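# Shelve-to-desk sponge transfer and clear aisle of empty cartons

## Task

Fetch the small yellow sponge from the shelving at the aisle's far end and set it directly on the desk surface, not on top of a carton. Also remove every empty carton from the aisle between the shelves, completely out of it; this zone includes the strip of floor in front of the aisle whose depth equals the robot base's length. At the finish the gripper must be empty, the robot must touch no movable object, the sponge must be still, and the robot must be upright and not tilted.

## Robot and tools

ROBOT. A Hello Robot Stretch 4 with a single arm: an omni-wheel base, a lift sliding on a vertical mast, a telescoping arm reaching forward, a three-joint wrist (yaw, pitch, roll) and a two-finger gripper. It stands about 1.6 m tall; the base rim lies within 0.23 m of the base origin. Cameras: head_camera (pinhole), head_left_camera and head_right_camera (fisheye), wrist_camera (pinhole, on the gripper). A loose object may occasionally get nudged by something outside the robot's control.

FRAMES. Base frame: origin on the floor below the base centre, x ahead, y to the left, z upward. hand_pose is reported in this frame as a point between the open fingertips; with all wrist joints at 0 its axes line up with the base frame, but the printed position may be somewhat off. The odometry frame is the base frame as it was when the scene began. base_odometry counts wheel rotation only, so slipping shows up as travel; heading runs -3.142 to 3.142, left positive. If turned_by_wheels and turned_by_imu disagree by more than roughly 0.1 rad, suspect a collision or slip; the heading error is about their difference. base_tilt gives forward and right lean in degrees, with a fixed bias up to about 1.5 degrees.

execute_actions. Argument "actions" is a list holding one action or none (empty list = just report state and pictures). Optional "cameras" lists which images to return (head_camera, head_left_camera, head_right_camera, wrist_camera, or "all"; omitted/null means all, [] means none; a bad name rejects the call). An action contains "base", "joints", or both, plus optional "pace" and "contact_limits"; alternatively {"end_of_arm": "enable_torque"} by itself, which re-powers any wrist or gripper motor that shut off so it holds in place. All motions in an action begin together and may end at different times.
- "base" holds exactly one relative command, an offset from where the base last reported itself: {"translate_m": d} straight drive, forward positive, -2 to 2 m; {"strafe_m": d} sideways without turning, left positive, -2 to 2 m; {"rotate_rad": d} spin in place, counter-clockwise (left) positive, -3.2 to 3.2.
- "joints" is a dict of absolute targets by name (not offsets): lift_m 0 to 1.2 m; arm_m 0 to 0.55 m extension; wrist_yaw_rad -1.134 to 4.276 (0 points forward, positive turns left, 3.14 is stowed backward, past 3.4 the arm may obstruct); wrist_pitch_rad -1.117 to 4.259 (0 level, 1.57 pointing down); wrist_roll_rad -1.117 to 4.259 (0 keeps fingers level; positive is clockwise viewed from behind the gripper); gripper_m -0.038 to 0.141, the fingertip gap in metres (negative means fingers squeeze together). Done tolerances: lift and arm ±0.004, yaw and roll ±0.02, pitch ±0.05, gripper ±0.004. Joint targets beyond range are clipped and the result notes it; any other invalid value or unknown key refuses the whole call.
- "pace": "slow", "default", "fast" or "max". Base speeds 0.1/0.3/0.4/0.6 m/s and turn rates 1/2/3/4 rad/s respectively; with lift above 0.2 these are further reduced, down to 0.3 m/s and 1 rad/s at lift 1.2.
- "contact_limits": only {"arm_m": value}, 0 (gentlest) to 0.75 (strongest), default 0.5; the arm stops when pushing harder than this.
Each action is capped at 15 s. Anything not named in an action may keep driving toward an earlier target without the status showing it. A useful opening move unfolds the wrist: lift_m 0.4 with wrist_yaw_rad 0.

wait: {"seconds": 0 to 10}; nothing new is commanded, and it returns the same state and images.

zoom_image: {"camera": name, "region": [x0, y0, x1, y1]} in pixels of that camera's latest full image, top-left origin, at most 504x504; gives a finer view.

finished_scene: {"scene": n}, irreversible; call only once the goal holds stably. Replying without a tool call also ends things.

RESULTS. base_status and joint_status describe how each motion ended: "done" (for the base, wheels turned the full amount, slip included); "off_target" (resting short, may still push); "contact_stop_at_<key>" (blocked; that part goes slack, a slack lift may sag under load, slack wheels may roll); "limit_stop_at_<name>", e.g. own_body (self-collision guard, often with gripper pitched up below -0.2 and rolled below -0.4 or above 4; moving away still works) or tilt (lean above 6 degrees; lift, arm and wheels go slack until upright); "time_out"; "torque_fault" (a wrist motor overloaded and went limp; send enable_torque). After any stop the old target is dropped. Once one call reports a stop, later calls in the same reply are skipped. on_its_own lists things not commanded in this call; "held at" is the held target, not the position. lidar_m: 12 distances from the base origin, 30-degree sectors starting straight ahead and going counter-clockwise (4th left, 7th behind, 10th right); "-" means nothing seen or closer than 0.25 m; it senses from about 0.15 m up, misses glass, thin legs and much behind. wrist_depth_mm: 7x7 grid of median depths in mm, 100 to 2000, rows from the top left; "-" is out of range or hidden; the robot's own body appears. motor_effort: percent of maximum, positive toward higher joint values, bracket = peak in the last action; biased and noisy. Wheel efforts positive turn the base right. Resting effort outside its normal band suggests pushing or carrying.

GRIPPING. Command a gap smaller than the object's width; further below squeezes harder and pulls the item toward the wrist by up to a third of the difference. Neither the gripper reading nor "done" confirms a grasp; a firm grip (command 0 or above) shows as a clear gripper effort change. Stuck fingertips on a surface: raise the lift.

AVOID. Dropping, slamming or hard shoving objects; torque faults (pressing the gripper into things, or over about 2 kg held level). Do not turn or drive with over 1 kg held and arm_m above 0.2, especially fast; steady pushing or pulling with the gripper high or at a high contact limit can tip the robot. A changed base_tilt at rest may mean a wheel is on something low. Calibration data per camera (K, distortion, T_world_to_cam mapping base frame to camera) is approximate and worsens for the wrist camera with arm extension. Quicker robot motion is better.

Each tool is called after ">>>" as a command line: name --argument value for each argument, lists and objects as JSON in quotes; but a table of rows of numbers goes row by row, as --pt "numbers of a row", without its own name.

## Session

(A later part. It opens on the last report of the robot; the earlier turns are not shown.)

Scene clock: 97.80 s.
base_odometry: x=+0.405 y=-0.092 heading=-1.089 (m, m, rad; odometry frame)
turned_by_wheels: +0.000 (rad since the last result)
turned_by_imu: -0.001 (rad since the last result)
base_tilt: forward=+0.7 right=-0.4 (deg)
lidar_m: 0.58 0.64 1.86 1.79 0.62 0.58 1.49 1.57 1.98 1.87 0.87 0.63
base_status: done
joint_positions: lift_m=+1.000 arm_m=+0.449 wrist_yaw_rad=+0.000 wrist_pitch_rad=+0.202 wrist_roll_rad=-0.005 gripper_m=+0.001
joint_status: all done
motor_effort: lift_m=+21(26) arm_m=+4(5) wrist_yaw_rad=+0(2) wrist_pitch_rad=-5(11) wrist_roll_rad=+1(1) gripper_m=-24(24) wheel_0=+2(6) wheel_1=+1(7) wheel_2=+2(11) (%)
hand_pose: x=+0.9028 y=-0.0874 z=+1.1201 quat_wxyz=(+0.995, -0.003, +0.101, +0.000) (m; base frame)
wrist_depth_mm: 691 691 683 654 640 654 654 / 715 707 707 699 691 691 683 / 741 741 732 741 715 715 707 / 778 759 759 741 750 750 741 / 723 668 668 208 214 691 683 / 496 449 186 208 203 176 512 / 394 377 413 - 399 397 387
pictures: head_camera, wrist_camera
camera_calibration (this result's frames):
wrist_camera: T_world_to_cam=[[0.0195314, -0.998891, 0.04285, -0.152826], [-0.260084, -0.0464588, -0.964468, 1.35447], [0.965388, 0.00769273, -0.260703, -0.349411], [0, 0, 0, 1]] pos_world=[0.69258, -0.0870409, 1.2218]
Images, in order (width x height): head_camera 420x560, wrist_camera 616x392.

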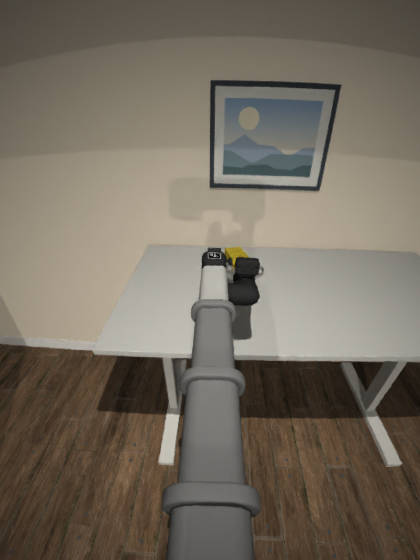

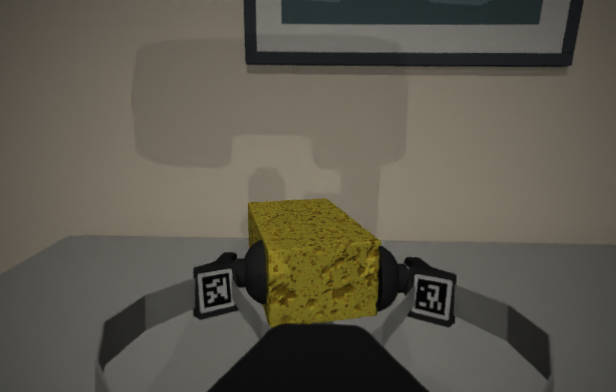

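>>> execute_actions --actions '[{"joints":{"lift_m":0.885,"arm_m":0.38}}]' --cameras '["wrist_camera"]'

>>> execute_actions --actions '[{"joints":{"gripper_m":0.141}}]' --cameras '["wrist_camera"]'

>>> execute_actions --actions '[{"joints":{"lift_m":1.0,"arm_m":0.0}}]' --cameras '["head_camera"]'

Scene clock: 99.70 s.
base_odometry: x=+0.405 y=-0.092 heading=-1.089 (m, m, rad; odometry frame)
turned_by_wheels: +0.000 (rad since the last result)
turned_by_imu: +0.000 (rad since the last result)
base_tilt: forward=+0.7 right=-0.3 (deg)
lidar_m: 0.60 0.64 1.83 1.79 0.63 0.60 1.48 1.52 1.98 1.87 0.86 0.63
base_status: not commanded
joint_positions: lift_m=+0.885 arm_m=+0.381 wrist_yaw_rad=+0.000 wrist_pitch_rad=+0.202 wrist_roll_rad=-0.005 gripper_m=+0.001
joint_status: all done
motor_effort: lift_m=+16(24) arm_m=-4(5) wrist_yaw_rad=+0(1) wrist_pitch_rad=-5(6) wrist_roll_rad=+1(0) gripper_m=-23(25) wheel_0=+2(2) wheel_1=+1(1) wheel_2=+3(2) (%)
hand_pose: x=+0.8343 y=-0.0874 z=+1.0055 quat_wxyz=(+0.995, -0.003, +0.101, +0.000) (m; base frame)
wrist_depth_mm: 750 750 741 741 741 732 715 / 788 778 778 768 768 768 759 / 809 831 798 798 788 778 778 / 574 585 591 591 603 609 615 / 375 379 382 207 215 389 392 / 281 254 186 207 204 177 289 / 224 216 234 - 227 228 219
pictures: wrist_camera
camera_calibration (this result's frames):
wrist_camera: T_world_to_cam=[[0.0194575, -0.998892, 0.0428487, -0.146537], [-0.260149, -0.0464388, -0.964451, 1.22619], [0.965372, 0.00761873, -0.260765, -0.313089], [0, 0, 0, 1]] pos_world=[0.624091, -0.0870465, 1.10723]
Images, in order (width x height): wrist_camera 616x392.

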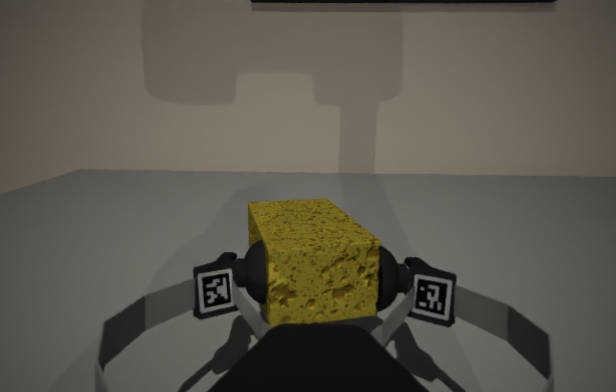

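Scene clock: 102.07 s.
base_odometry: x=+0.405 y=-0.092 heading=-1.089 (m, m, rad; odometry frame)
turned_by_wheels: +0.000 (rad since the last result)
turned_by_imu: +0.000 (rad since the last result)
base_tilt: forward=+0.7 right=-0.3 (deg)
lidar_m: 0.57 0.63 1.85 1.79 0.59 0.58 1.50 1.55 1.99 1.85 0.89 0.61
base_status: not commanded
joint_positions: lift_m=+0.885 arm_m=+0.381 wrist_yaw_rad=+0.000 wrist_pitch_rad=+0.202 wrist_roll_rad=-0.005 gripper_m=+0.141
joint_status: all done
motor_effort: lift_m=+16(16) arm_m=-4(4) wrist_yaw_rad=+1(1) wrist_pitch_rad=-5(5) wrist_roll_rad=+1(1) gripper_m=-1(24) wheel_0=+2(2) wheel_1=+1(1) wheel_2=+3(2) (%)
hand_pose: x=+0.8343 y=-0.0874 z=+1.0055 quat_wxyz=(+0.995, -0.003, +0.101, +0.000) (m; base frame)
wrist_depth_mm: 759 750 750 741 732 741 723 / 778 788 768 768 768 759 750 / 809 809 820 788 778 788 778 / 580 580 591 597 603 609 621 / 379 353 334 270 387 389 392 / 279 256 257 167 252 205 290 / 224 224 234 - 236 220 230
pictures: wrist_camera
camera_calibration (this result's frames):
wrist_camera: T_world_to_cam=[[0.0194575, -0.998892, 0.0428487, -0.146537], [-0.260149, -0.0464388, -0.964451, 1.22619], [0.965372, 0.00761873, -0.260765, -0.313089], [0, 0, 0, 1]] pos_world=[0.624091, -0.0870465, 1.10723]
Images, in order (width x height): wrist_camera 616x392.

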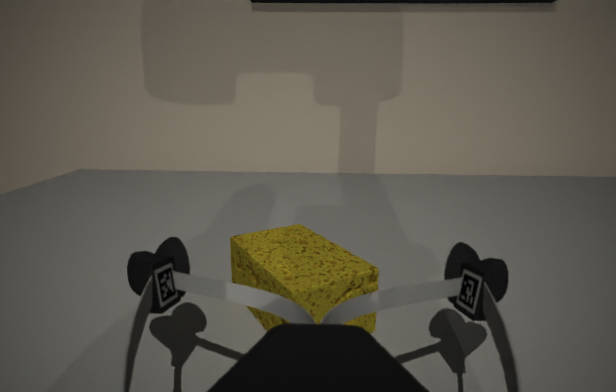

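Scene clock: 104.30 s.
base_odometry: x=+0.405 y=-0.092 heading=-1.089 (m, m, rad; odometry frame)
turned_by_wheels: +0.000 (rad since the last result)
turned_by_imu: +0.000 (rad since the last result)
base_tilt: forward=+0.6 right=-0.4 (deg)
lidar_m: 0.58 0.63 1.88 1.79 0.60 0.60 1.51 1.53 1.97 1.86 0.84 0.61
base_status: not commanded
joint_positions: lift_m=+1.000 arm_m=+0.001 wrist_yaw_rad=+0.000 wrist_pitch_rad=+0.202 wrist_roll_rad=-0.005 gripper_m=+0.141
joint_status: all done
motor_effort: lift_m=+22(24) arm_m=-4(6) wrist_yaw_rad=+2(1) wrist_pitch_rad=-6(5) wrist_roll_rad=-1(1) gripper_m=-2(1) wheel_0=+2(3) wheel_1=+1(1) wheel_2=+2(3) (%)
hand_pose: x=+0.4543 y=-0.0874 z=+1.1200 quat_wxyz=(+0.995, -0.003, +0.101, +0.000) (m; base frame)
wrist_depth_mm: 1138 1098 1118 1078 1078 1098 1060 / 1160 1160 1138 1138 1138 1118 1098 / 1205 1182 1182 1160 1182 1160 1138 / 1229 1229 1042 1060 1060 1078 1098 / 732 634 683 640 691 691 699 / 496 449 452 168 462 205 512 / 1430 842 439 - 436 439 445
pictures: head_camera
Images, in order (width x height): head_camera 420x560.

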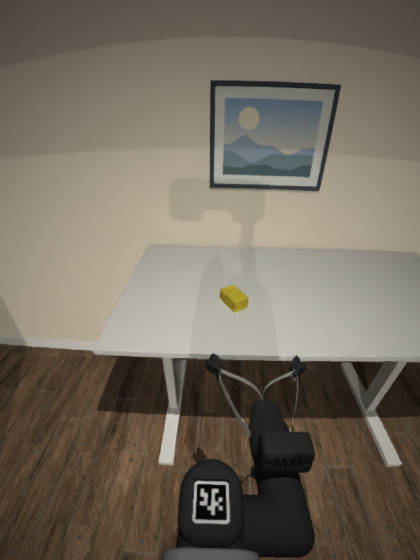

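>>> execute_actions --actions '[{"base":{"rotate_rad":3.14},"joints":{"wrist_pitch_rad":1.57,"lift_m":0.6}}]' --cameras '["head_camera"]'

>>> execute_actions --actions '[{"base":{"translate_m":2.0}}]' --cameras '["head_camera","head_left_camera"]'

Scene clock: 107.93 s.
base_odometry: x=+0.405 y=-0.092 heading=+2.051 (m, m, rad; odometry frame)
turned_by_wheels: +3.140 (rad since the last result)
turned_by_imu: +3.156 (rad since the last result)
base_tilt: forward=+0.6 right=-0.3 (deg)
lidar_m: 1.51 1.53 1.94 1.89 0.87 0.64 0.59 0.62 1.85 1.79 0.60 0.57
base_status: done
joint_positions: lift_m=+0.600 arm_m=+0.001 wrist_yaw_rad=+0.000 wrist_pitch_rad=+1.570 wrist_roll_rad=-0.005 gripper_m=+0.141
joint_status: all done
motor_effort: lift_m=+16(20) arm_m=-4(5) wrist_yaw_rad=+1(1) wrist_pitch_rad=+1(3) wrist_roll_rad=+0(0) gripper_m=-1(1) wheel_0=-2(7) wheel_1=+0(8) wheel_2=+0(8) (%)
hand_pose: x=+0.1719 y=-0.0874 z=+0.4899 quat_wxyz=(+0.707, -0.002, +0.707, +0.002) (m; base frame)
wrist_depth_mm: 707 707 707 707 699 699 564 / 723 707 715 715 707 707 699 / 732 723 715 715 715 707 715 / 732 723 574 715 715 715 715 / 741 723 512 508 715 715 715 / 732 517 512 168 508 206 723 / 759 517 517 - 732 732 723
pictures: head_camera
Images, in order (width x height): head_camera 420x560.

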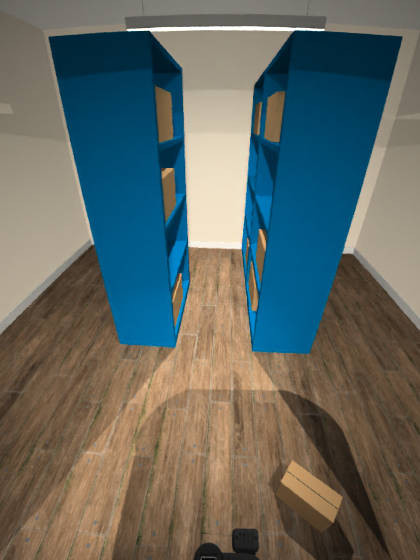

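Scene clock: 116.10 s.
base_odometry: x=-0.519 y=+1.681 heading=+2.051 (m, m, rad; odometry frame)
turned_by_wheels: +0.000 (rad since the last result)
turned_by_imu: -0.010 (rad since the last result)
base_tilt: forward=+0.6 right=-0.4 (deg)
lidar_m: 1.31 0.36 0.26 0.25 0.27 0.41 1.48 0.44 0.29 0.29 0.31 0.47
base_status: done
joint_positions: lift_m=+0.600 arm_m=+0.001 wrist_yaw_rad=+0.000 wrist_pitch_rad=+1.570 wrist_roll_rad=-0.005 gripper_m=+0.141
joint_status: not commanded
motor_effort: lift_m=+17(17) arm_m=-4(4) wrist_yaw_rad=+2(1) wrist_pitch_rad=+2(1) wrist_roll_rad=+1(0) gripper_m=+0(1) wheel_0=+2(6) wheel_1=+1(5) wheel_2=-1(10) (%)
hand_pose: x=+0.1718 y=-0.0874 z=+0.4899 quat_wxyz=(+0.707, -0.002, +0.707, +0.002) (m; base frame)
wrist_depth_mm: 715 715 707 707 691 621 413 / 615 707 723 707 715 634 449 / 640 723 715 715 715 627 427 / 640 732 574 715 723 621 421 / 654 654 508 508 723 535 418 / 564 517 517 168 512 204 415 / 569 521 517 - 732 603 418
pictures: head_camera, head_left_camera
Images, in order (width x height): head_camera 420x560, head_left_camera 420x672.

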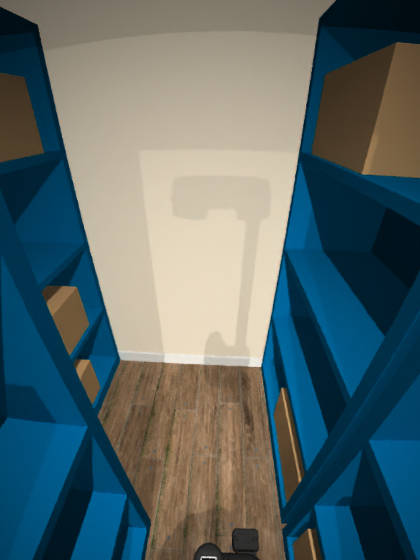

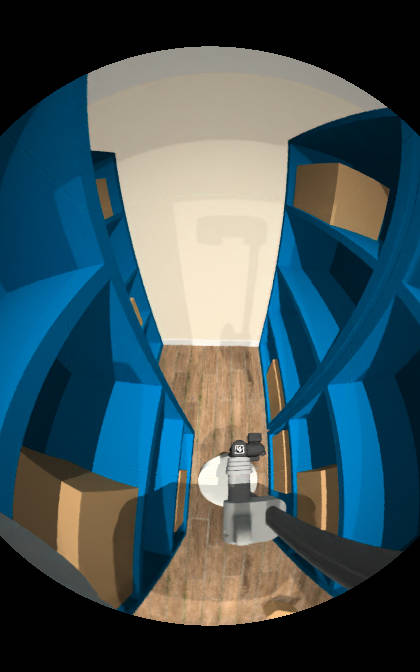

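>>> execute_actions --actions '[{"base":{"translate_m":0.45}}]' --cameras '[]'

>>> execute_actions --actions '[{"base":{"rotate_rad":1.57}}]'

Scene clock: 119.30 s.
base_odometry: x=-0.727 y=+2.080 heading=+2.052 (m, m, rad; odometry frame)
turned_by_wheels: +0.000 (rad since the last result)
turned_by_imu: -0.002 (rad since the last result)
base_tilt: forward=+0.6 right=-0.3 (deg)
lidar_m: 0.86 0.93 0.60 0.26 0.28 0.38 1.90 0.45 0.32 0.31 0.33 0.47
base_status: done
joint_positions: lift_m=+0.600 arm_m=+0.001 wrist_yaw_rad=+0.000 wrist_pitch_rad=+1.570 wrist_roll_rad=-0.005 gripper_m=+0.141
joint_status: not commanded
motor_effort: lift_m=+17(17) arm_m=-4(4) wrist_yaw_rad=+1(1) wrist_pitch_rad=+1(1) wrist_roll_rad=-1(1) gripper_m=+1(1) wheel_0=+2(6) wheel_1=+1(5) wheel_2=+2(10) (%)
hand_pose: x=+0.1718 y=-0.0874 z=+0.4899 quat_wxyz=(+0.707, -0.002, +0.707, +0.002) (m; base frame)
wrist_depth_mm: 707 707 707 707 707 634 455 / 723 707 707 723 715 627 452 / 723 723 715 723 707 627 445 / 723 723 574 723 707 640 442 / 732 732 512 508 723 564 439 / 741 517 512 167 512 206 436 / 569 517 517 - 732 585 430
pictures: none
No camera images: the call's "cameras" was empty. Leave "cameras" out to get every camera's image.

Scene clock: 121.37 s.
base_odometry: x=-0.727 y=+2.080 heading=-2.661 (m, m, rad; odometry frame)
turned_by_wheels: +1.570 (rad since the last result)
turned_by_imu: +1.578 (rad since the last result)
base_tilt: forward=+0.6 right=-0.3 (deg)
lidar_m: 0.25 0.25 0.39 1.91 0.47 0.32 0.32 0.35 0.47 0.86 0.92 0.58
base_status: done
joint_positions: lift_m=+0.600 arm_m=+0.001 wrist_yaw_rad=+0.000 wrist_pitch_rad=+1.570 wrist_roll_rad=-0.005 gripper_m=+0.141
joint_status: not commanded
motor_effort: lift_m=+18(18) arm_m=-4(4) wrist_yaw_rad=+1(2) wrist_pitch_rad=+1(1) wrist_roll_rad=+0(1) gripper_m=-1(3) wheel_0=-1(9) wheel_1=+0(7) wheel_2=+1(8) (%)
hand_pose: x=+0.1719 y=-0.0874 z=+0.4898 quat_wxyz=(+0.707, -0.002, +0.707, +0.002) (m; base frame)
wrist_depth_mm: 193 282 525 707 699 691 691 / 213 285 539 715 707 707 691 / 647 647 707 715 715 715 715 / 723 715 574 715 723 707 707 / 732 723 512 512 707 715 723 / 723 521 512 168 512 206 715 / 750 521 517 - 741 732 732
pictures: head_camera, head_left_camera, head_right_camera, wrist_camera
camera_calibration (this result's frames):
wrist_camera: T_world_to_cam=[[0.0458181, -0.998897, -0.0103013, -0.0900816], [-0.997108, -0.0463571, 0.0602243, 0.181288], [-0.0606354, 0.00751217, -0.998132, 0.72941], [0, 0, 0, 1]] pos_world=[0.229119, -0.0870577, 0.716201]
Images, in order (width x height): head_camera 420x560, head_left_camera 420x672, head_right_camera 420x672, wrist_camera 616x392.

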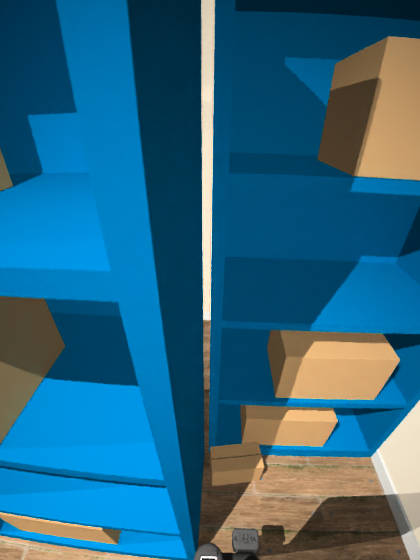

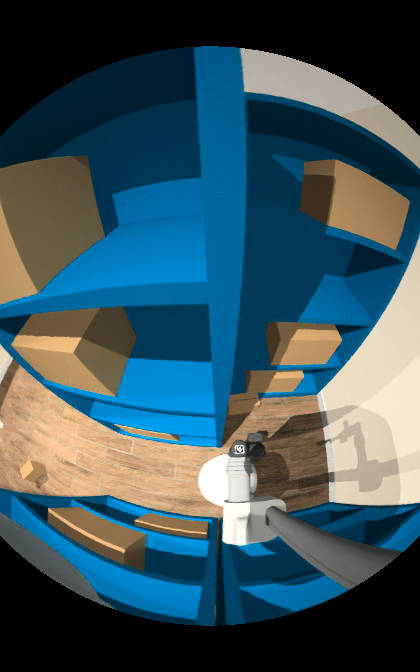

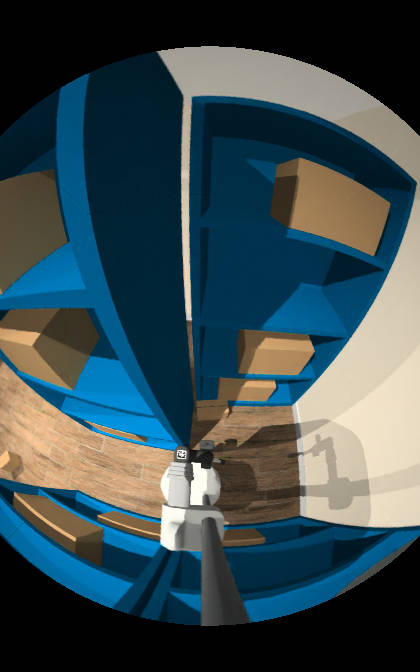

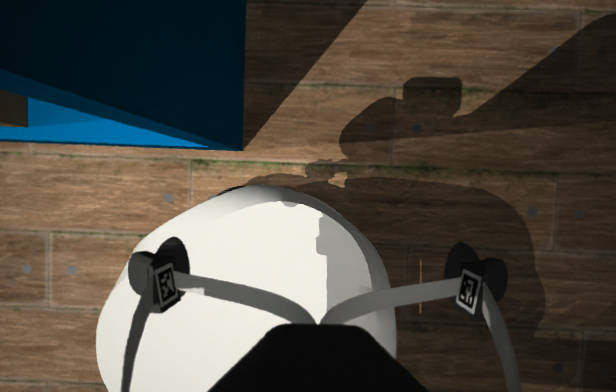

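>>> execute_actions --actions '[{"base":{"strafe_m":-0.06},"joints":{"arm_m":0.4,"wrist_roll_rad":1.57}}]' --cameras '["wrist_camera","head_camera"]'

Scene clock: 124.13 s.
base_odometry: x=-0.755 y=+2.133 heading=-2.661 (m, m, rad; odometry frame)
turned_by_wheels: +0.000 (rad since the last result)
turned_by_imu: +0.000 (rad since the last result)
base_tilt: forward=+0.6 right=-0.3 (deg)
lidar_m: 0.40 0.27 0.36 1.97 0.47 0.34 0.29 0.35 0.51 0.82 0.84 0.61
base_status: done
joint_positions: lift_m=+0.600 arm_m=+0.399 wrist_yaw_rad=+0.000 wrist_pitch_rad=+1.570 wrist_roll_rad=+1.570 gripper_m=+0.141
joint_status: all done
motor_effort: lift_m=+18(18) arm_m=+4(6) wrist_yaw_rad=+0(1) wrist_pitch_rad=+2(2) wrist_roll_rad=+1(3) gripper_m=-2(1) wheel_0=+1(9) wheel_1=+1(9) wheel_2=+0(1) (%)
hand_pose: x=+0.5704 y=-0.0874 z=+0.4898 quat_wxyz=(+0.501, +0.500, +0.500, -0.499) (m; base frame)
wrist_depth_mm: 366 364 627 699 707 699 699 / 366 368 634 707 699 699 699 / 368 370 554 707 707 707 699 / 370 427 535 654 707 715 647 / 654 654 544 539 741 715 569 / 427 436 539 168 621 206 591 / 320 377 521 - 539 492 732
pictures: head_camera, wrist_camera
camera_calibration (this result's frames):
wrist_camera: T_world_to_cam=[[-0.999058, -0.0418975, -0.0113338, 0.571869], [-0.0425129, 0.997233, 0.0609845, 0.125033], [0.0087473, 0.0614088, -0.998074, 0.718683], [0, 0, 0, 1]] pos_world=[0.570359, -0.144861, 0.716155]
Images, in order (width x height): head_camera 420x560, wrist_camera 616x392.

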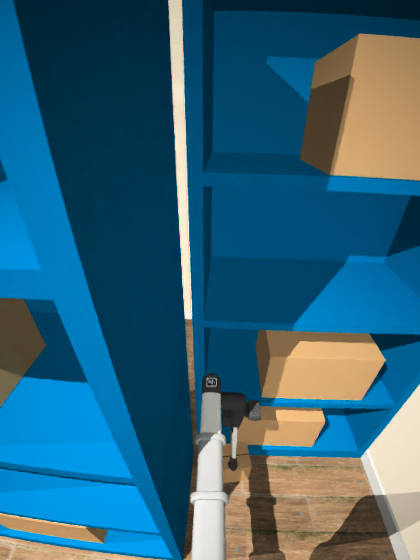

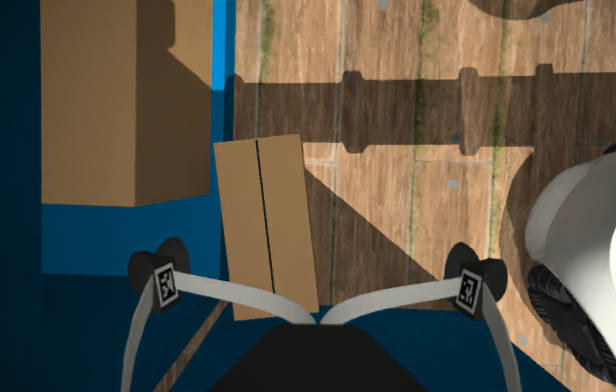

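>>> execute_actions --actions '[{"joints":{"arm_m":0.475}}]' --cameras '[]'

>>> execute_actions --actions '[{"joints":{"lift_m":0.25}}]' --cameras '["wrist_camera","head_camera"]'

>>> execute_actions --actions '[{"joints":{"gripper_m":0.06}}]' --cameras '[]'

>>> execute_actions --actions '[{"joints":{"lift_m":0.3}}]' --cameras '[]'

>>> execute_actions --actions '[{"joints":{"arm_m":0.1}}]' --cameras '["wrist_camera","head_camera"]'

Scene clock: 126.07 s.
base_odometry: x=-0.755 y=+2.133 heading=-2.661 (m, m, rad; odometry frame)
turned_by_wheels: +0.000 (rad since the last result)
turned_by_imu: +0.000 (rad since the last result)
base_tilt: forward=+0.7 right=-0.4 (deg)
lidar_m: 0.42 0.29 0.39 1.95 0.47 0.36 0.33 0.34 0.51 0.80 0.84 0.63
base_status: not commanded
joint_positions: lift_m=+0.600 arm_m=+0.474 wrist_yaw_rad=+0.000 wrist_pitch_rad=+1.572 wrist_roll_rad=+1.570 gripper_m=+0.141
joint_status: all done
motor_effort: lift_m=+18(18) arm_m=+5(5) wrist_yaw_rad=+2(2) wrist_pitch_rad=-5(5) wrist_roll_rad=+0(1) gripper_m=+0(2) wheel_0=+1(1) wheel_1=+1(1) wheel_2=+0(1) (%)
hand_pose: x=+0.6447 y=-0.0874 z=+0.4898 quat_wxyz=(+0.500, +0.499, +0.501, -0.500) (m; base frame)
wrist_depth_mm: 178 178 377 699 699 699 699 / 180 180 387 715 699 707 707 / 180 181 397 530 715 715 715 / 182 182 564 535 723 715 715 / 183 184 640 535 723 715 723 / 185 184 433 174 609 634 715 / 186 186 377 - 535 480 525
pictures: none
No camera images: the call's "cameras" was empty. Leave "cameras" out to get every camera's image.

Scene clock: 128.50 s.
base_odometry: x=-0.755 y=+2.133 heading=-2.661 (m, m, rad; odometry frame)
turned_by_wheels: +0.000 (rad since the last result)
turned_by_imu: +0.000 (rad since the last result)
base_tilt: forward=+0.6 right=-0.4 (deg)
lidar_m: 0.40 0.27 0.39 1.97 0.47 0.33 0.33 0.34 0.49 0.79 0.86 0.60
base_status: not commanded
joint_positions: lift_m=+0.251 arm_m=+0.474 wrist_yaw_rad=+0.000 wrist_pitch_rad=+1.573 wrist_roll_rad=+1.570 gripper_m=+0.141
joint_status: all done
motor_effort: lift_m=+12(15) arm_m=+5(5) wrist_yaw_rad=+2(1) wrist_pitch_rad=-8(7) wrist_roll_rad=+1(2) gripper_m=+0(0) wheel_0=+1(1) wheel_1=+1(1) wheel_2=+1(0) (%)
hand_pose: x=+0.6445 y=-0.0874 z=+0.1403 quat_wxyz=(+0.500, +0.499, +0.501, -0.500) (m; base frame)
wrist_depth_mm: 134 197 291 359 359 359 359 / 135 198 183 183 184 359 362 / 136 200 184 185 185 364 364 / 137 202 186 186 186 366 366 / 144 294 187 186 187 211 368 / 298 297 190 187 188 190 370 / 298 298 300 - 190 191 375
pictures: head_camera, wrist_camera
camera_calibration (this result's frames):
wrist_camera: T_world_to_cam=[[-0.999104, -0.0415223, -0.00813688, 0.64148], [-0.041943, 0.997249, 0.0611197, 0.149108], [0.00557667, 0.0614062, -0.998097, 0.371277], [0, 0, 0, 1]] pos_world=[0.645089, -0.144861, 0.366677]
Images, in order (width x height): head_camera 420x560, wrist_camera 616x392.

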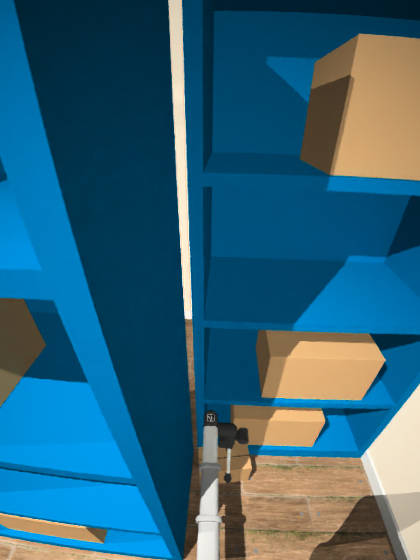

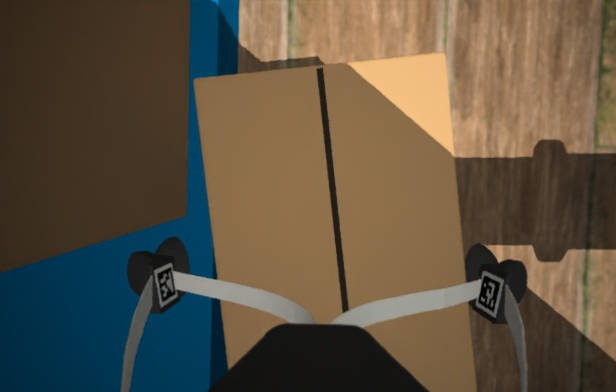

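Scene clock: 130.33 s.
base_odometry: x=-0.755 y=+2.133 heading=-2.661 (m, m, rad; odometry frame)
turned_by_wheels: +0.000 (rad since the last result)
turned_by_imu: +0.000 (rad since the last result)
base_tilt: forward=+0.7 right=-0.3 (deg)
lidar_m: 0.40 0.27 0.38 1.95 0.47 0.33 0.31 0.36 0.49 0.82 0.86 0.60
base_status: not commanded
joint_positions: lift_m=+0.250 arm_m=+0.474 wrist_yaw_rad=-0.001 wrist_pitch_rad=+1.570 wrist_roll_rad=+1.570 gripper_m=+0.060
joint_status: all done
motor_effort: lift_m=+16(16) arm_m=+4(4) wrist_yaw_rad=+3(4) wrist_pitch_rad=+1(16) wrist_roll_rad=+1(0) gripper_m=-21(16) wheel_0=+1(1) wheel_1=+1(1) wheel_2=+1(1) (%)
hand_pose: x=+0.6453 y=-0.0874 z=+0.1399 quat_wxyz=(+0.500, +0.500, +0.500, -0.500) (m; base frame)
wrist_depth_mm: 134 197 294 357 355 357 355 / 135 186 169 168 168 357 357 / 136 189 171 170 170 362 359 / 137 203 172 172 172 364 364 / 151 293 174 174 174 364 364 / 297 182 175 175 174 178 368 / 297 296 178 - 177 370 370
pictures: none
No camera images: the call's "cameras" was empty. Leave "cameras" out to get every camera's image.

Scene clock: 131.43 s.
base_odometry: x=-0.755 y=+2.133 heading=-2.661 (m, m, rad; odometry frame)
turned_by_wheels: +0.000 (rad since the last result)
turned_by_imu: +0.000 (rad since the last result)
base_tilt: forward=+0.6 right=-0.3 (deg)
lidar_m: 0.38 0.27 0.37 1.94 0.46 0.35 0.30 0.34 0.49 0.81 0.85 0.62
base_status: not commanded
joint_positions: lift_m=+0.300 arm_m=+0.474 wrist_yaw_rad=-0.001 wrist_pitch_rad=+1.570 wrist_roll_rad=+1.570 gripper_m=+0.060
joint_status: all done
motor_effort: lift_m=+22(23) arm_m=+5(4) wrist_yaw_rad=+3(3) wrist_pitch_rad=+1(1) wrist_roll_rad=+2(1) gripper_m=-20(18) wheel_0=+1(1) wheel_1=+1(1) wheel_2=+1(1) (%)
hand_pose: x=+0.6453 y=-0.0874 z=+0.1895 quat_wxyz=(+0.500, +0.500, +0.500, -0.500) (m; base frame)
wrist_depth_mm: 134 198 332 407 402 404 407 / 135 186 169 168 168 410 407 / 136 189 170 170 169 410 410 / 137 203 172 172 172 413 413 / 151 343 174 174 174 418 413 / 345 182 175 175 174 178 415 / 345 345 178 - 177 421 421
pictures: none
No camera images: the call's "cameras" was empty. Leave "cameras" out to get every camera's image.

Scene clock: 133.67 s.
base_odometry: x=-0.755 y=+2.133 heading=-2.661 (m, m, rad; odometry frame)
turned_by_wheels: +0.000 (rad since the last result)
turned_by_imu: +0.000 (rad since the last result)
base_tilt: forward=+0.6 right=-0.3 (deg)
lidar_m: 0.25 0.28 0.37 1.96 0.48 0.31 0.32 0.34 0.49 0.81 0.87 0.27
base_status: not commanded
joint_positions: lift_m=+0.300 arm_m=+0.101 wrist_yaw_rad=+0.000 wrist_pitch_rad=+1.565 wrist_roll_rad=+1.571 gripper_m=+0.060
joint_status: all done
motor_effort: lift_m=+22(22) arm_m=-5(6) wrist_yaw_rad=+2(2) wrist_pitch_rad=+16(16) wrist_roll_rad=-4(4) gripper_m=-23(18) wheel_0=+1(1) wheel_1=+1(1) wheel_2=+0(1) (%)
hand_pose: x=+0.2736 y=-0.0874 z=+0.1895 quat_wxyz=(+0.501, +0.502, +0.498, -0.499) (m; base frame)
wrist_depth_mm: 413 413 410 410 404 404 404 / 413 415 169 170 171 407 402 / 418 421 170 172 172 404 240 / 421 418 172 172 174 259 203 / 427 424 172 174 176 211 202 / 427 179 173 175 176 182 202 / 430 430 175 - 178 205 204
pictures: head_camera, wrist_camera
camera_calibration (this result's frames):
wrist_camera: T_world_to_cam=[[-0.999072, -0.0398476, -0.0163193, 0.272992], [-0.0407705, 0.997318, 0.0607824, 0.130295], [0.0138535, 0.0613914, -0.998018, 0.420141], [0, 0, 0, 1]] pos_world=[0.27223, -0.144861, 0.415843]
Images, in order (width x height): head_camera 420x560, wrist_camera 616x392.

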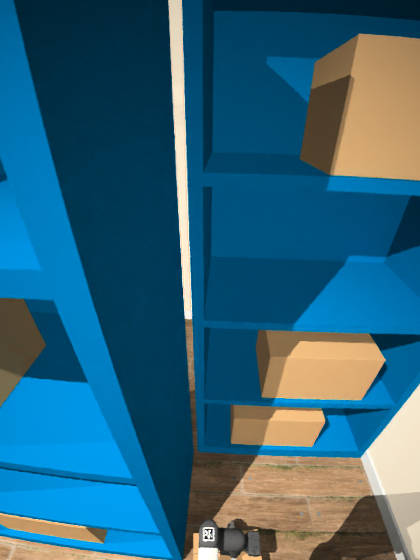

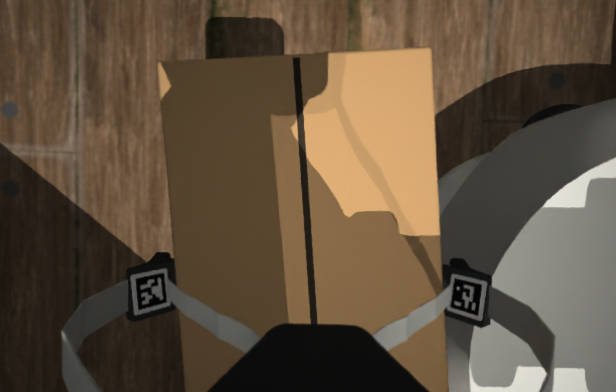

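>>> execute_actions --actions '[{"joints":{"lift_m":0.55}}]' --cameras '[]'

>>> execute_actions --actions '[{"base":{"translate_m":-0.06},"joints":{"arm_m":0.0}}]' --cameras '[]'

>>> execute_actions --actions '[{"base":{"rotate_rad":1.57},"pace":"slow"}]' --cameras '["head_left_camera","head_camera"]'

Scene clock: 136.83 s.
base_odometry: x=-0.755 y=+2.133 heading=-2.661 (m, m, rad; odometry frame)
turned_by_wheels: +0.000 (rad since the last result)
turned_by_imu: +0.000 (rad since the last result)
base_tilt: forward=+0.6 right=-0.3 (deg)
lidar_m: 0.25 0.28 0.38 1.96 0.49 0.33 0.32 0.36 0.51 0.79 0.85 0.25
base_status: not commanded
joint_positions: lift_m=+0.550 arm_m=+0.101 wrist_yaw_rad=+0.000 wrist_pitch_rad=+1.570 wrist_roll_rad=+1.571 gripper_m=+0.060
joint_status: all done
motor_effort: lift_m=+22(29) arm_m=-4(5) wrist_yaw_rad=+2(2) wrist_pitch_rad=+2(16) wrist_roll_rad=-1(3) gripper_m=-20(21) wheel_0=+1(1) wheel_1=+1(1) wheel_2=+1(0) (%)
hand_pose: x=+0.2720 y=-0.0874 z=+0.4395 quat_wxyz=(+0.500, +0.500, +0.500, -0.500) (m; base frame)
wrist_depth_mm: 647 661 661 661 647 654 647 / 647 661 169 170 170 654 661 / 647 668 171 172 172 477 452 / 661 668 172 172 174 449 449 / 668 676 173 174 175 449 452 / 647 182 174 175 175 177 455 / 500 508 176 - 177 455 459
pictures: none
No camera images: the call's "cameras" was empty. Leave "cameras" out to get every camera's image.

Scene clock: 138.13 s.
base_odometry: x=-0.702 y=+2.161 heading=-2.662 (m, m, rad; odometry frame)
turned_by_wheels: +0.000 (rad since the last result)
turned_by_imu: +0.000 (rad since the last result)
base_tilt: forward=+0.6 right=-0.3 (deg)
lidar_m: 0.40 0.31 0.45 1.02 0.38 0.27 0.25 0.28 0.42 0.81 0.87 0.78
base_status: done
joint_positions: lift_m=+0.550 arm_m=+0.001 wrist_yaw_rad=+0.000 wrist_pitch_rad=+1.570 wrist_roll_rad=+1.570 gripper_m=+0.060
joint_status: all done
motor_effort: lift_m=+22(22) arm_m=-4(4) wrist_yaw_rad=+1(2) wrist_pitch_rad=+1(2) wrist_roll_rad=-2(2) gripper_m=-19(22) wheel_0=-2(6) wheel_1=-1(6) wheel_2=+0(11) (%)
hand_pose: x=+0.1718 y=-0.0874 z=+0.4395 quat_wxyz=(+0.500, +0.500, +0.500, -0.500) (m; base frame)
wrist_depth_mm: 661 661 668 661 654 647 654 / 676 654 170 170 171 654 647 / 676 654 170 172 172 452 668 / 676 676 172 173 173 449 445 / 676 676 173 174 175 452 449 / 691 182 174 175 176 178 452 / 517 517 177 - 177 459 459
pictures: none
No camera images: the call's "cameras" was empty. Leave "cameras" out to get every camera's image.

Scene clock: 141.00 s.
base_odometry: x=-0.702 y=+2.161 heading=-1.092 (m, m, rad; odometry frame)
turned_by_wheels: +1.569 (rad since the last result)
turned_by_imu: +1.577 (rad since the last result)
base_tilt: forward=+0.6 right=-0.3 (deg)
lidar_m: 0.94 0.38 0.28 0.26 0.28 0.42 0.81 0.84 0.79 0.39 0.33 0.45
base_status: done
joint_positions: lift_m=+0.550 arm_m=+0.001 wrist_yaw_rad=+0.000 wrist_pitch_rad=+1.570 wrist_roll_rad=+1.570 gripper_m=+0.060
joint_status: not commanded
motor_effort: lift_m=+21(22) arm_m=-4(4) wrist_yaw_rad=+1(1) wrist_pitch_rad=+1(1) wrist_roll_rad=-3(1) gripper_m=-19(19) wheel_0=-3(5) wheel_1=-2(5) wheel_2=-2(6) (%)
hand_pose: x=+0.1718 y=-0.0874 z=+0.4395 quat_wxyz=(+0.500, +0.500, +0.500, -0.500) (m; base frame)
wrist_depth_mm: 591 580 574 580 654 647 647 / 661 676 169 169 171 661 654 / 683 668 170 171 172 452 654 / 668 668 172 173 173 449 449 / 676 683 173 174 175 449 449 / 683 182 174 175 175 178 455 / 691 691 176 - 177 459 462
pictures: head_camera, head_left_camera
Images, in order (width x height): head_camera 420x560, head_left_camera 420x672.

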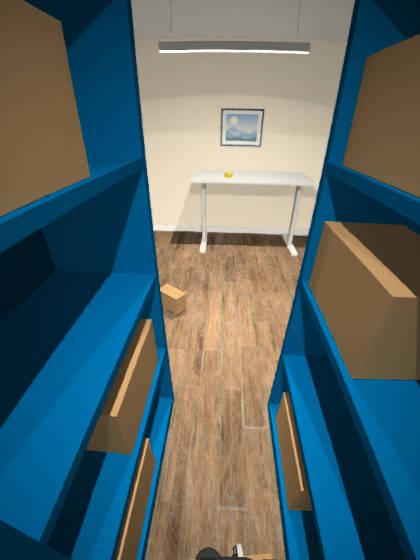

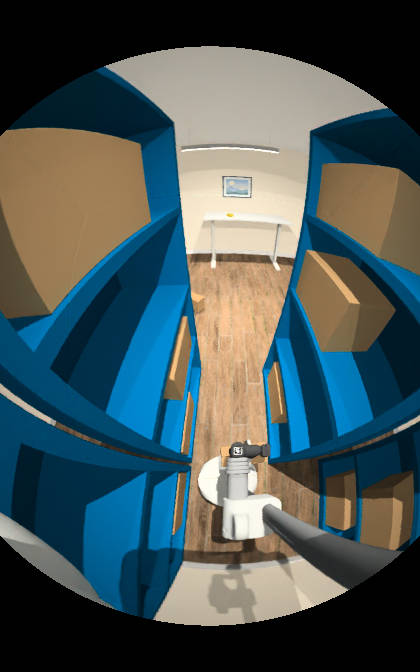

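>>> execute_actions --actions '[{"base":{"strafe_m":-0.04}}]' --cameras '[]'

>>> execute_actions --actions '[{"base":{"translate_m":1.0}}]' --cameras '["head_camera"]'

>>> execute_actions --actions '[{"base":{"translate_m":1.4}}]' --cameras '["head_left_camera"]'

Scene clock: 142.43 s.
base_odometry: x=-0.737 y=+2.143 heading=-1.092 (m, m, rad; odometry frame)
turned_by_wheels: +0.000 (rad since the last result)
turned_by_imu: +0.000 (rad since the last result)
base_tilt: forward=+0.7 right=-0.3 (deg)
lidar_m: 1.95 0.45 0.31 0.30 0.33 0.48 0.82 0.82 0.73 0.41 0.29 0.43
base_status: done
joint_positions: lift_m=+0.550 arm_m=+0.001 wrist_yaw_rad=+0.000 wrist_pitch_rad=+1.570 wrist_roll_rad=+1.570 gripper_m=+0.060
joint_status: not commanded
motor_effort: lift_m=+21(21) arm_m=-4(4) wrist_yaw_rad=+1(1) wrist_pitch_rad=+1(1) wrist_roll_rad=-1(2) gripper_m=-22(21) wheel_0=+0(7) wheel_1=+1(10) wheel_2=+0(2) (%)
hand_pose: x=+0.1718 y=-0.0874 z=+0.4395 quat_wxyz=(+0.500, +0.500, +0.500, -0.500) (m; base frame)
wrist_depth_mm: 492 580 585 580 654 654 647 / 668 668 170 169 170 654 661 / 668 661 170 171 172 452 647 / 668 668 172 172 174 449 449 / 683 676 173 175 174 452 455 / 683 182 174 175 176 178 459 / 691 683 176 - 177 459 459
pictures: none
No camera images: the call's "cameras" was empty. Leave "cameras" out to get every camera's image.

Scene clock: 147.23 s.
base_odometry: x=-0.277 y=+1.255 heading=-1.092 (m, m, rad; odometry frame)
turned_by_wheels: +0.000 (rad since the last result)
turned_by_imu: -0.005 (rad since the last result)
base_tilt: forward=+0.6 right=-0.3 (deg)
lidar_m: 2.12 0.94 1.93 0.25 0.29 0.43 1.36 0.41 0.31 0.29 1.98 2.19
base_status: done
joint_positions: lift_m=+0.550 arm_m=+0.001 wrist_yaw_rad=+0.000 wrist_pitch_rad=+1.570 wrist_roll_rad=+1.570 gripper_m=+0.060
joint_status: not commanded
motor_effort: lift_m=+21(21) arm_m=-4(4) wrist_yaw_rad=+2(1) wrist_pitch_rad=+1(1) wrist_roll_rad=-1(2) gripper_m=-19(20) wheel_0=+2(6) wheel_1=+0(7) wheel_2=+1(10) (%)
hand_pose: x=+0.1719 y=-0.0874 z=+0.4395 quat_wxyz=(+0.500, +0.500, +0.500, -0.500) (m; base frame)
wrist_depth_mm: 654 668 661 654 654 574 530 / 668 654 169 170 171 654 654 / 668 676 170 171 172 459 654 / 668 668 172 173 173 449 442 / 676 676 173 174 174 452 452 / 691 182 175 176 176 178 455 / 683 676 176 - 177 459 462
pictures: head_camera
Images, in order (width x height): head_camera 420x560.

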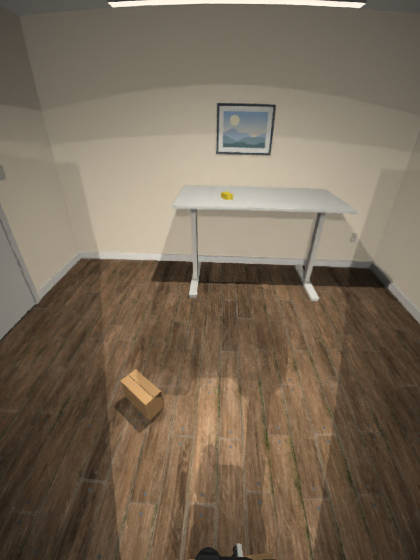

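Scene clock: 153.40 s.
base_odometry: x=+0.369 y=+0.013 heading=-1.092 (m, m, rad; odometry frame)
turned_by_wheels: +0.000 (rad since the last result)
turned_by_imu: -0.007 (rad since the last result)
base_tilt: forward=+0.6 right=-0.3 (deg)
lidar_m: 0.70 0.75 1.85 1.77 0.50 0.51 1.40 1.43 1.99 1.88 1.06 0.73
base_status: done
joint_positions: lift_m=+0.550 arm_m=+0.001 wrist_yaw_rad=+0.000 wrist_pitch_rad=+1.570 wrist_roll_rad=+1.570 gripper_m=+0.060
joint_status: not commanded
motor_effort: lift_m=+21(21) arm_m=-4(4) wrist_yaw_rad=+1(1) wrist_pitch_rad=+1(2) wrist_roll_rad=-2(1) gripper_m=-22(22) wheel_0=+0(7) wheel_1=+1(7) wheel_2=-1(12) (%)
hand_pose: x=+0.1719 y=-0.0874 z=+0.4395 quat_wxyz=(+0.500, +0.500, +0.500, -0.500) (m; base frame)
wrist_depth_mm: 661 661 654 654 661 654 647 / 676 668 169 169 171 654 647 / 668 668 171 171 172 455 654 / 668 683 172 173 174 449 445 / 676 683 173 174 174 452 455 / 691 182 174 175 175 178 455 / 691 691 175 - 177 459 462
pictures: head_left_camera
Images, in order (width x height): head_left_camera 420x672.

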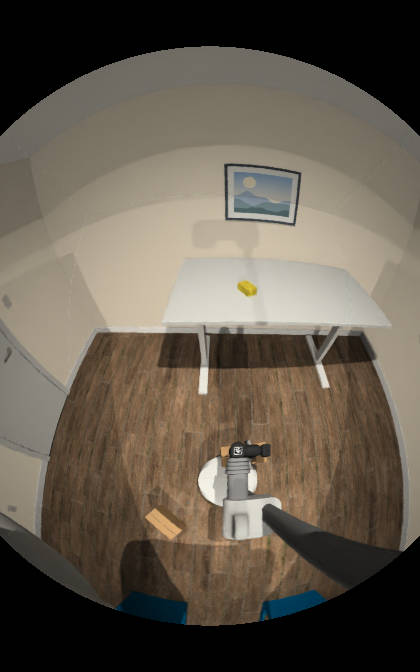

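Drop it under the desk edge ahead.

>>> execute_actions --actions '[{"joints":{"arm_m":0.45,"lift_m":0.25}}]' --cameras '[]'

>>> execute_actions --actions '[{"joints":{"gripper_m":0.141}}]' --cameras '[]'

>>> execute_actions --actions '[{"joints":{"lift_m":0.45}}]' --cameras '[]'

>>> execute_actions --actions '[{"joints":{"arm_m":0.0}}]' --cameras '["head_left_camera","head_camera"]'

Scene clock: 156.23 s.
base_odometry: x=+0.369 y=+0.013 heading=-1.092 (m, m, rad; odometry frame)
turned_by_wheels: +0.000 (rad since the last result)
turned_by_imu: +0.000 (rad since the last result)
base_tilt: forward=+0.6 right=-0.3 (deg)
lidar_m: 0.58 0.73 1.81 1.78 0.51 0.50 1.38 1.44 2.01 1.89 1.02 0.58
base_status: not commanded
joint_positions: lift_m=+0.250 arm_m=+0.449 wrist_yaw_rad=+0.000 wrist_pitch_rad=+1.570 wrist_roll_rad=+1.570 gripper_m=+0.060
joint_status: all done
motor_effort: lift_m=+17(20) arm_m=+5(5) wrist_yaw_rad=+1(1) wrist_pitch_rad=+2(2) wrist_roll_rad=-1(2) gripper_m=-22(18) wheel_0=+0(0) wheel_1=+1(1) wheel_2=-1(1) (%)
hand_pose: x=+0.6205 y=-0.0874 z=+0.1399 quat_wxyz=(+0.500, +0.500, +0.500, -0.500) (m; base frame)
wrist_depth_mm: 362 357 359 357 355 357 355 / 362 362 169 169 171 359 355 / 368 364 170 171 172 364 359 / 370 370 173 172 173 362 364 / 370 370 173 174 174 364 366 / 373 182 175 175 175 178 364 / 377 377 176 - 177 370 373
pictures: none
No camera images: the call's "cameras" was empty. Leave "cameras" out to get every camera's image.

Scene clock: 158.07 s.
base_odometry: x=+0.369 y=+0.013 heading=-1.092 (m, m, rad; odometry frame)
turned_by_wheels: +0.000 (rad since the last result)
turned_by_imu: +0.000 (rad since the last result)
base_tilt: forward=+0.6 right=-0.3 (deg)
lidar_m: 0.56 0.75 1.78 1.77 0.50 0.49 1.40 1.43 2.00 1.91 1.04 0.59
base_status: not commanded
joint_positions: lift_m=+0.250 arm_m=+0.449 wrist_yaw_rad=+0.000 wrist_pitch_rad=+1.570 wrist_roll_rad=+1.570 gripper_m=+0.141
joint_status: all done
motor_effort: lift_m=+17(17) arm_m=+5(5) wrist_yaw_rad=+1(1) wrist_pitch_rad=+1(3) wrist_roll_rad=-1(1) gripper_m=+1(21) wheel_0=+0(0) wheel_1=+1(1) wheel_2=+0(1) (%)
hand_pose: x=+0.6204 y=-0.0874 z=+0.1399 quat_wxyz=(+0.500, +0.500, +0.500, -0.500) (m; base frame)
wrist_depth_mm: 364 364 359 362 359 357 355 / 366 364 184 184 183 359 359 / 368 368 185 185 185 364 362 / 370 370 186 187 186 364 366 / 377 370 188 188 187 368 366 / 377 373 189 189 187 207 370 / 377 377 191 - 189 373 370
pictures: none
No camera images: the call's "cameras" was empty. Leave "cameras" out to get every camera's image.

Scene clock: 159.97 s.
base_odometry: x=+0.369 y=+0.013 heading=-1.092 (m, m, rad; odometry frame)
turned_by_wheels: +0.000 (rad since the last result)
turned_by_imu: +0.000 (rad since the last result)
base_tilt: forward=+0.7 right=-0.3 (deg)
lidar_m: 0.52 0.76 1.81 1.77 0.51 0.50 1.38 1.45 1.99 1.91 1.04 0.61
base_status: not commanded
joint_positions: lift_m=+0.450 arm_m=+0.449 wrist_yaw_rad=+0.000 wrist_pitch_rad=+1.570 wrist_roll_rad=+1.570 gripper_m=+0.141
joint_status: all done
motor_effort: lift_m=+21(23) arm_m=+5(4) wrist_yaw_rad=+1(1) wrist_pitch_rad=+1(1) wrist_roll_rad=-1(1) gripper_m=+1(1) wheel_0=+0(1) wheel_1=+1(1) wheel_2=+0(0) (%)
hand_pose: x=+0.6204 y=-0.0874 z=+0.3395 quat_wxyz=(+0.500, +0.500, +0.500, -0.500) (m; base frame)
wrist_depth_mm: 554 559 564 559 554 559 549 / 564 564 559 559 554 554 554 / 569 564 564 382 564 559 559 / 569 569 569 387 564 569 564 / 574 574 574 387 574 569 564 / 580 580 574 168 392 205 569 / 585 591 580 - 569 569 569
pictures: none
No camera images: the call's "cameras" was empty. Leave "cameras" out to get every camera's image.

Scene clock: 162.37 s.
base_odometry: x=+0.369 y=+0.013 heading=-1.092 (m, m, rad; odometry frame)
turned_by_wheels: +0.000 (rad since the last result)
turned_by_imu: +0.000 (rad since the last result)
base_tilt: forward=+0.6 right=-0.3 (deg)
lidar_m: 0.54 0.73 1.82 1.79 0.49 0.50 1.39 1.44 1.99 1.88 1.04 0.58
base_status: not commanded
joint_positions: lift_m=+0.450 arm_m=+0.001 wrist_yaw_rad=+0.000 wrist_pitch_rad=+1.570 wrist_roll_rad=+1.570 gripper_m=+0.141
joint_status: all done
motor_effort: lift_m=+21(21) arm_m=-4(6) wrist_yaw_rad=+2(0) wrist_pitch_rad=+1(1) wrist_roll_rad=-1(0) gripper_m=-1(0) wheel_0=+0(0) wheel_1=+1(1) wheel_2=+0(1) (%)
hand_pose: x=+0.1718 y=-0.0874 z=+0.3395 quat_wxyz=(+0.500, +0.500, +0.500, -0.500) (m; base frame)
wrist_depth_mm: 564 559 554 554 549 554 549 / 559 564 559 559 564 564 554 / 569 569 569 559 375 353 353 / 564 569 569 564 353 353 349 / 564 574 569 359 355 353 351 / 580 580 574 168 357 206 355 / 585 585 585 - 359 357 357
pictures: head_camera, head_left_camera
Images, in order (width x height): head_camera 420x560, head_left_camera 420x672.

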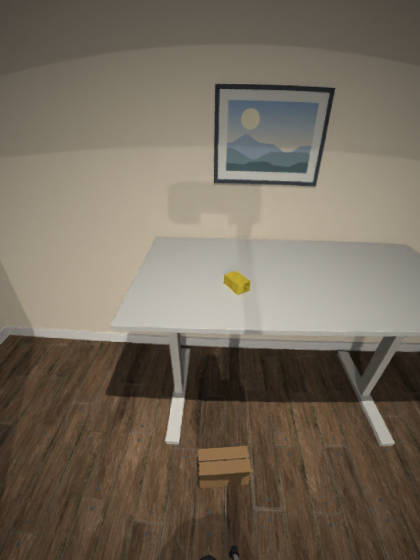

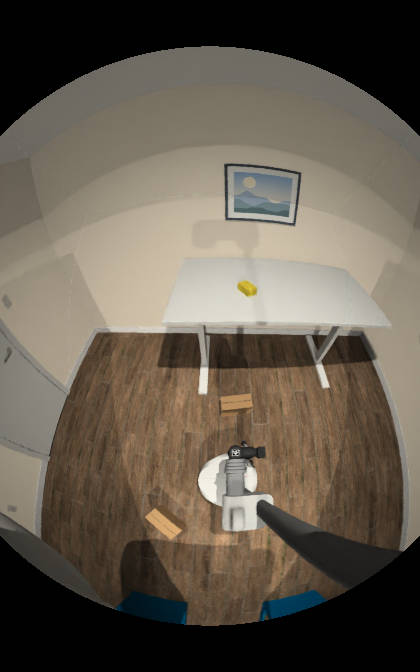

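>>> finished_scene --scene 1

The scene is finished: the task was done.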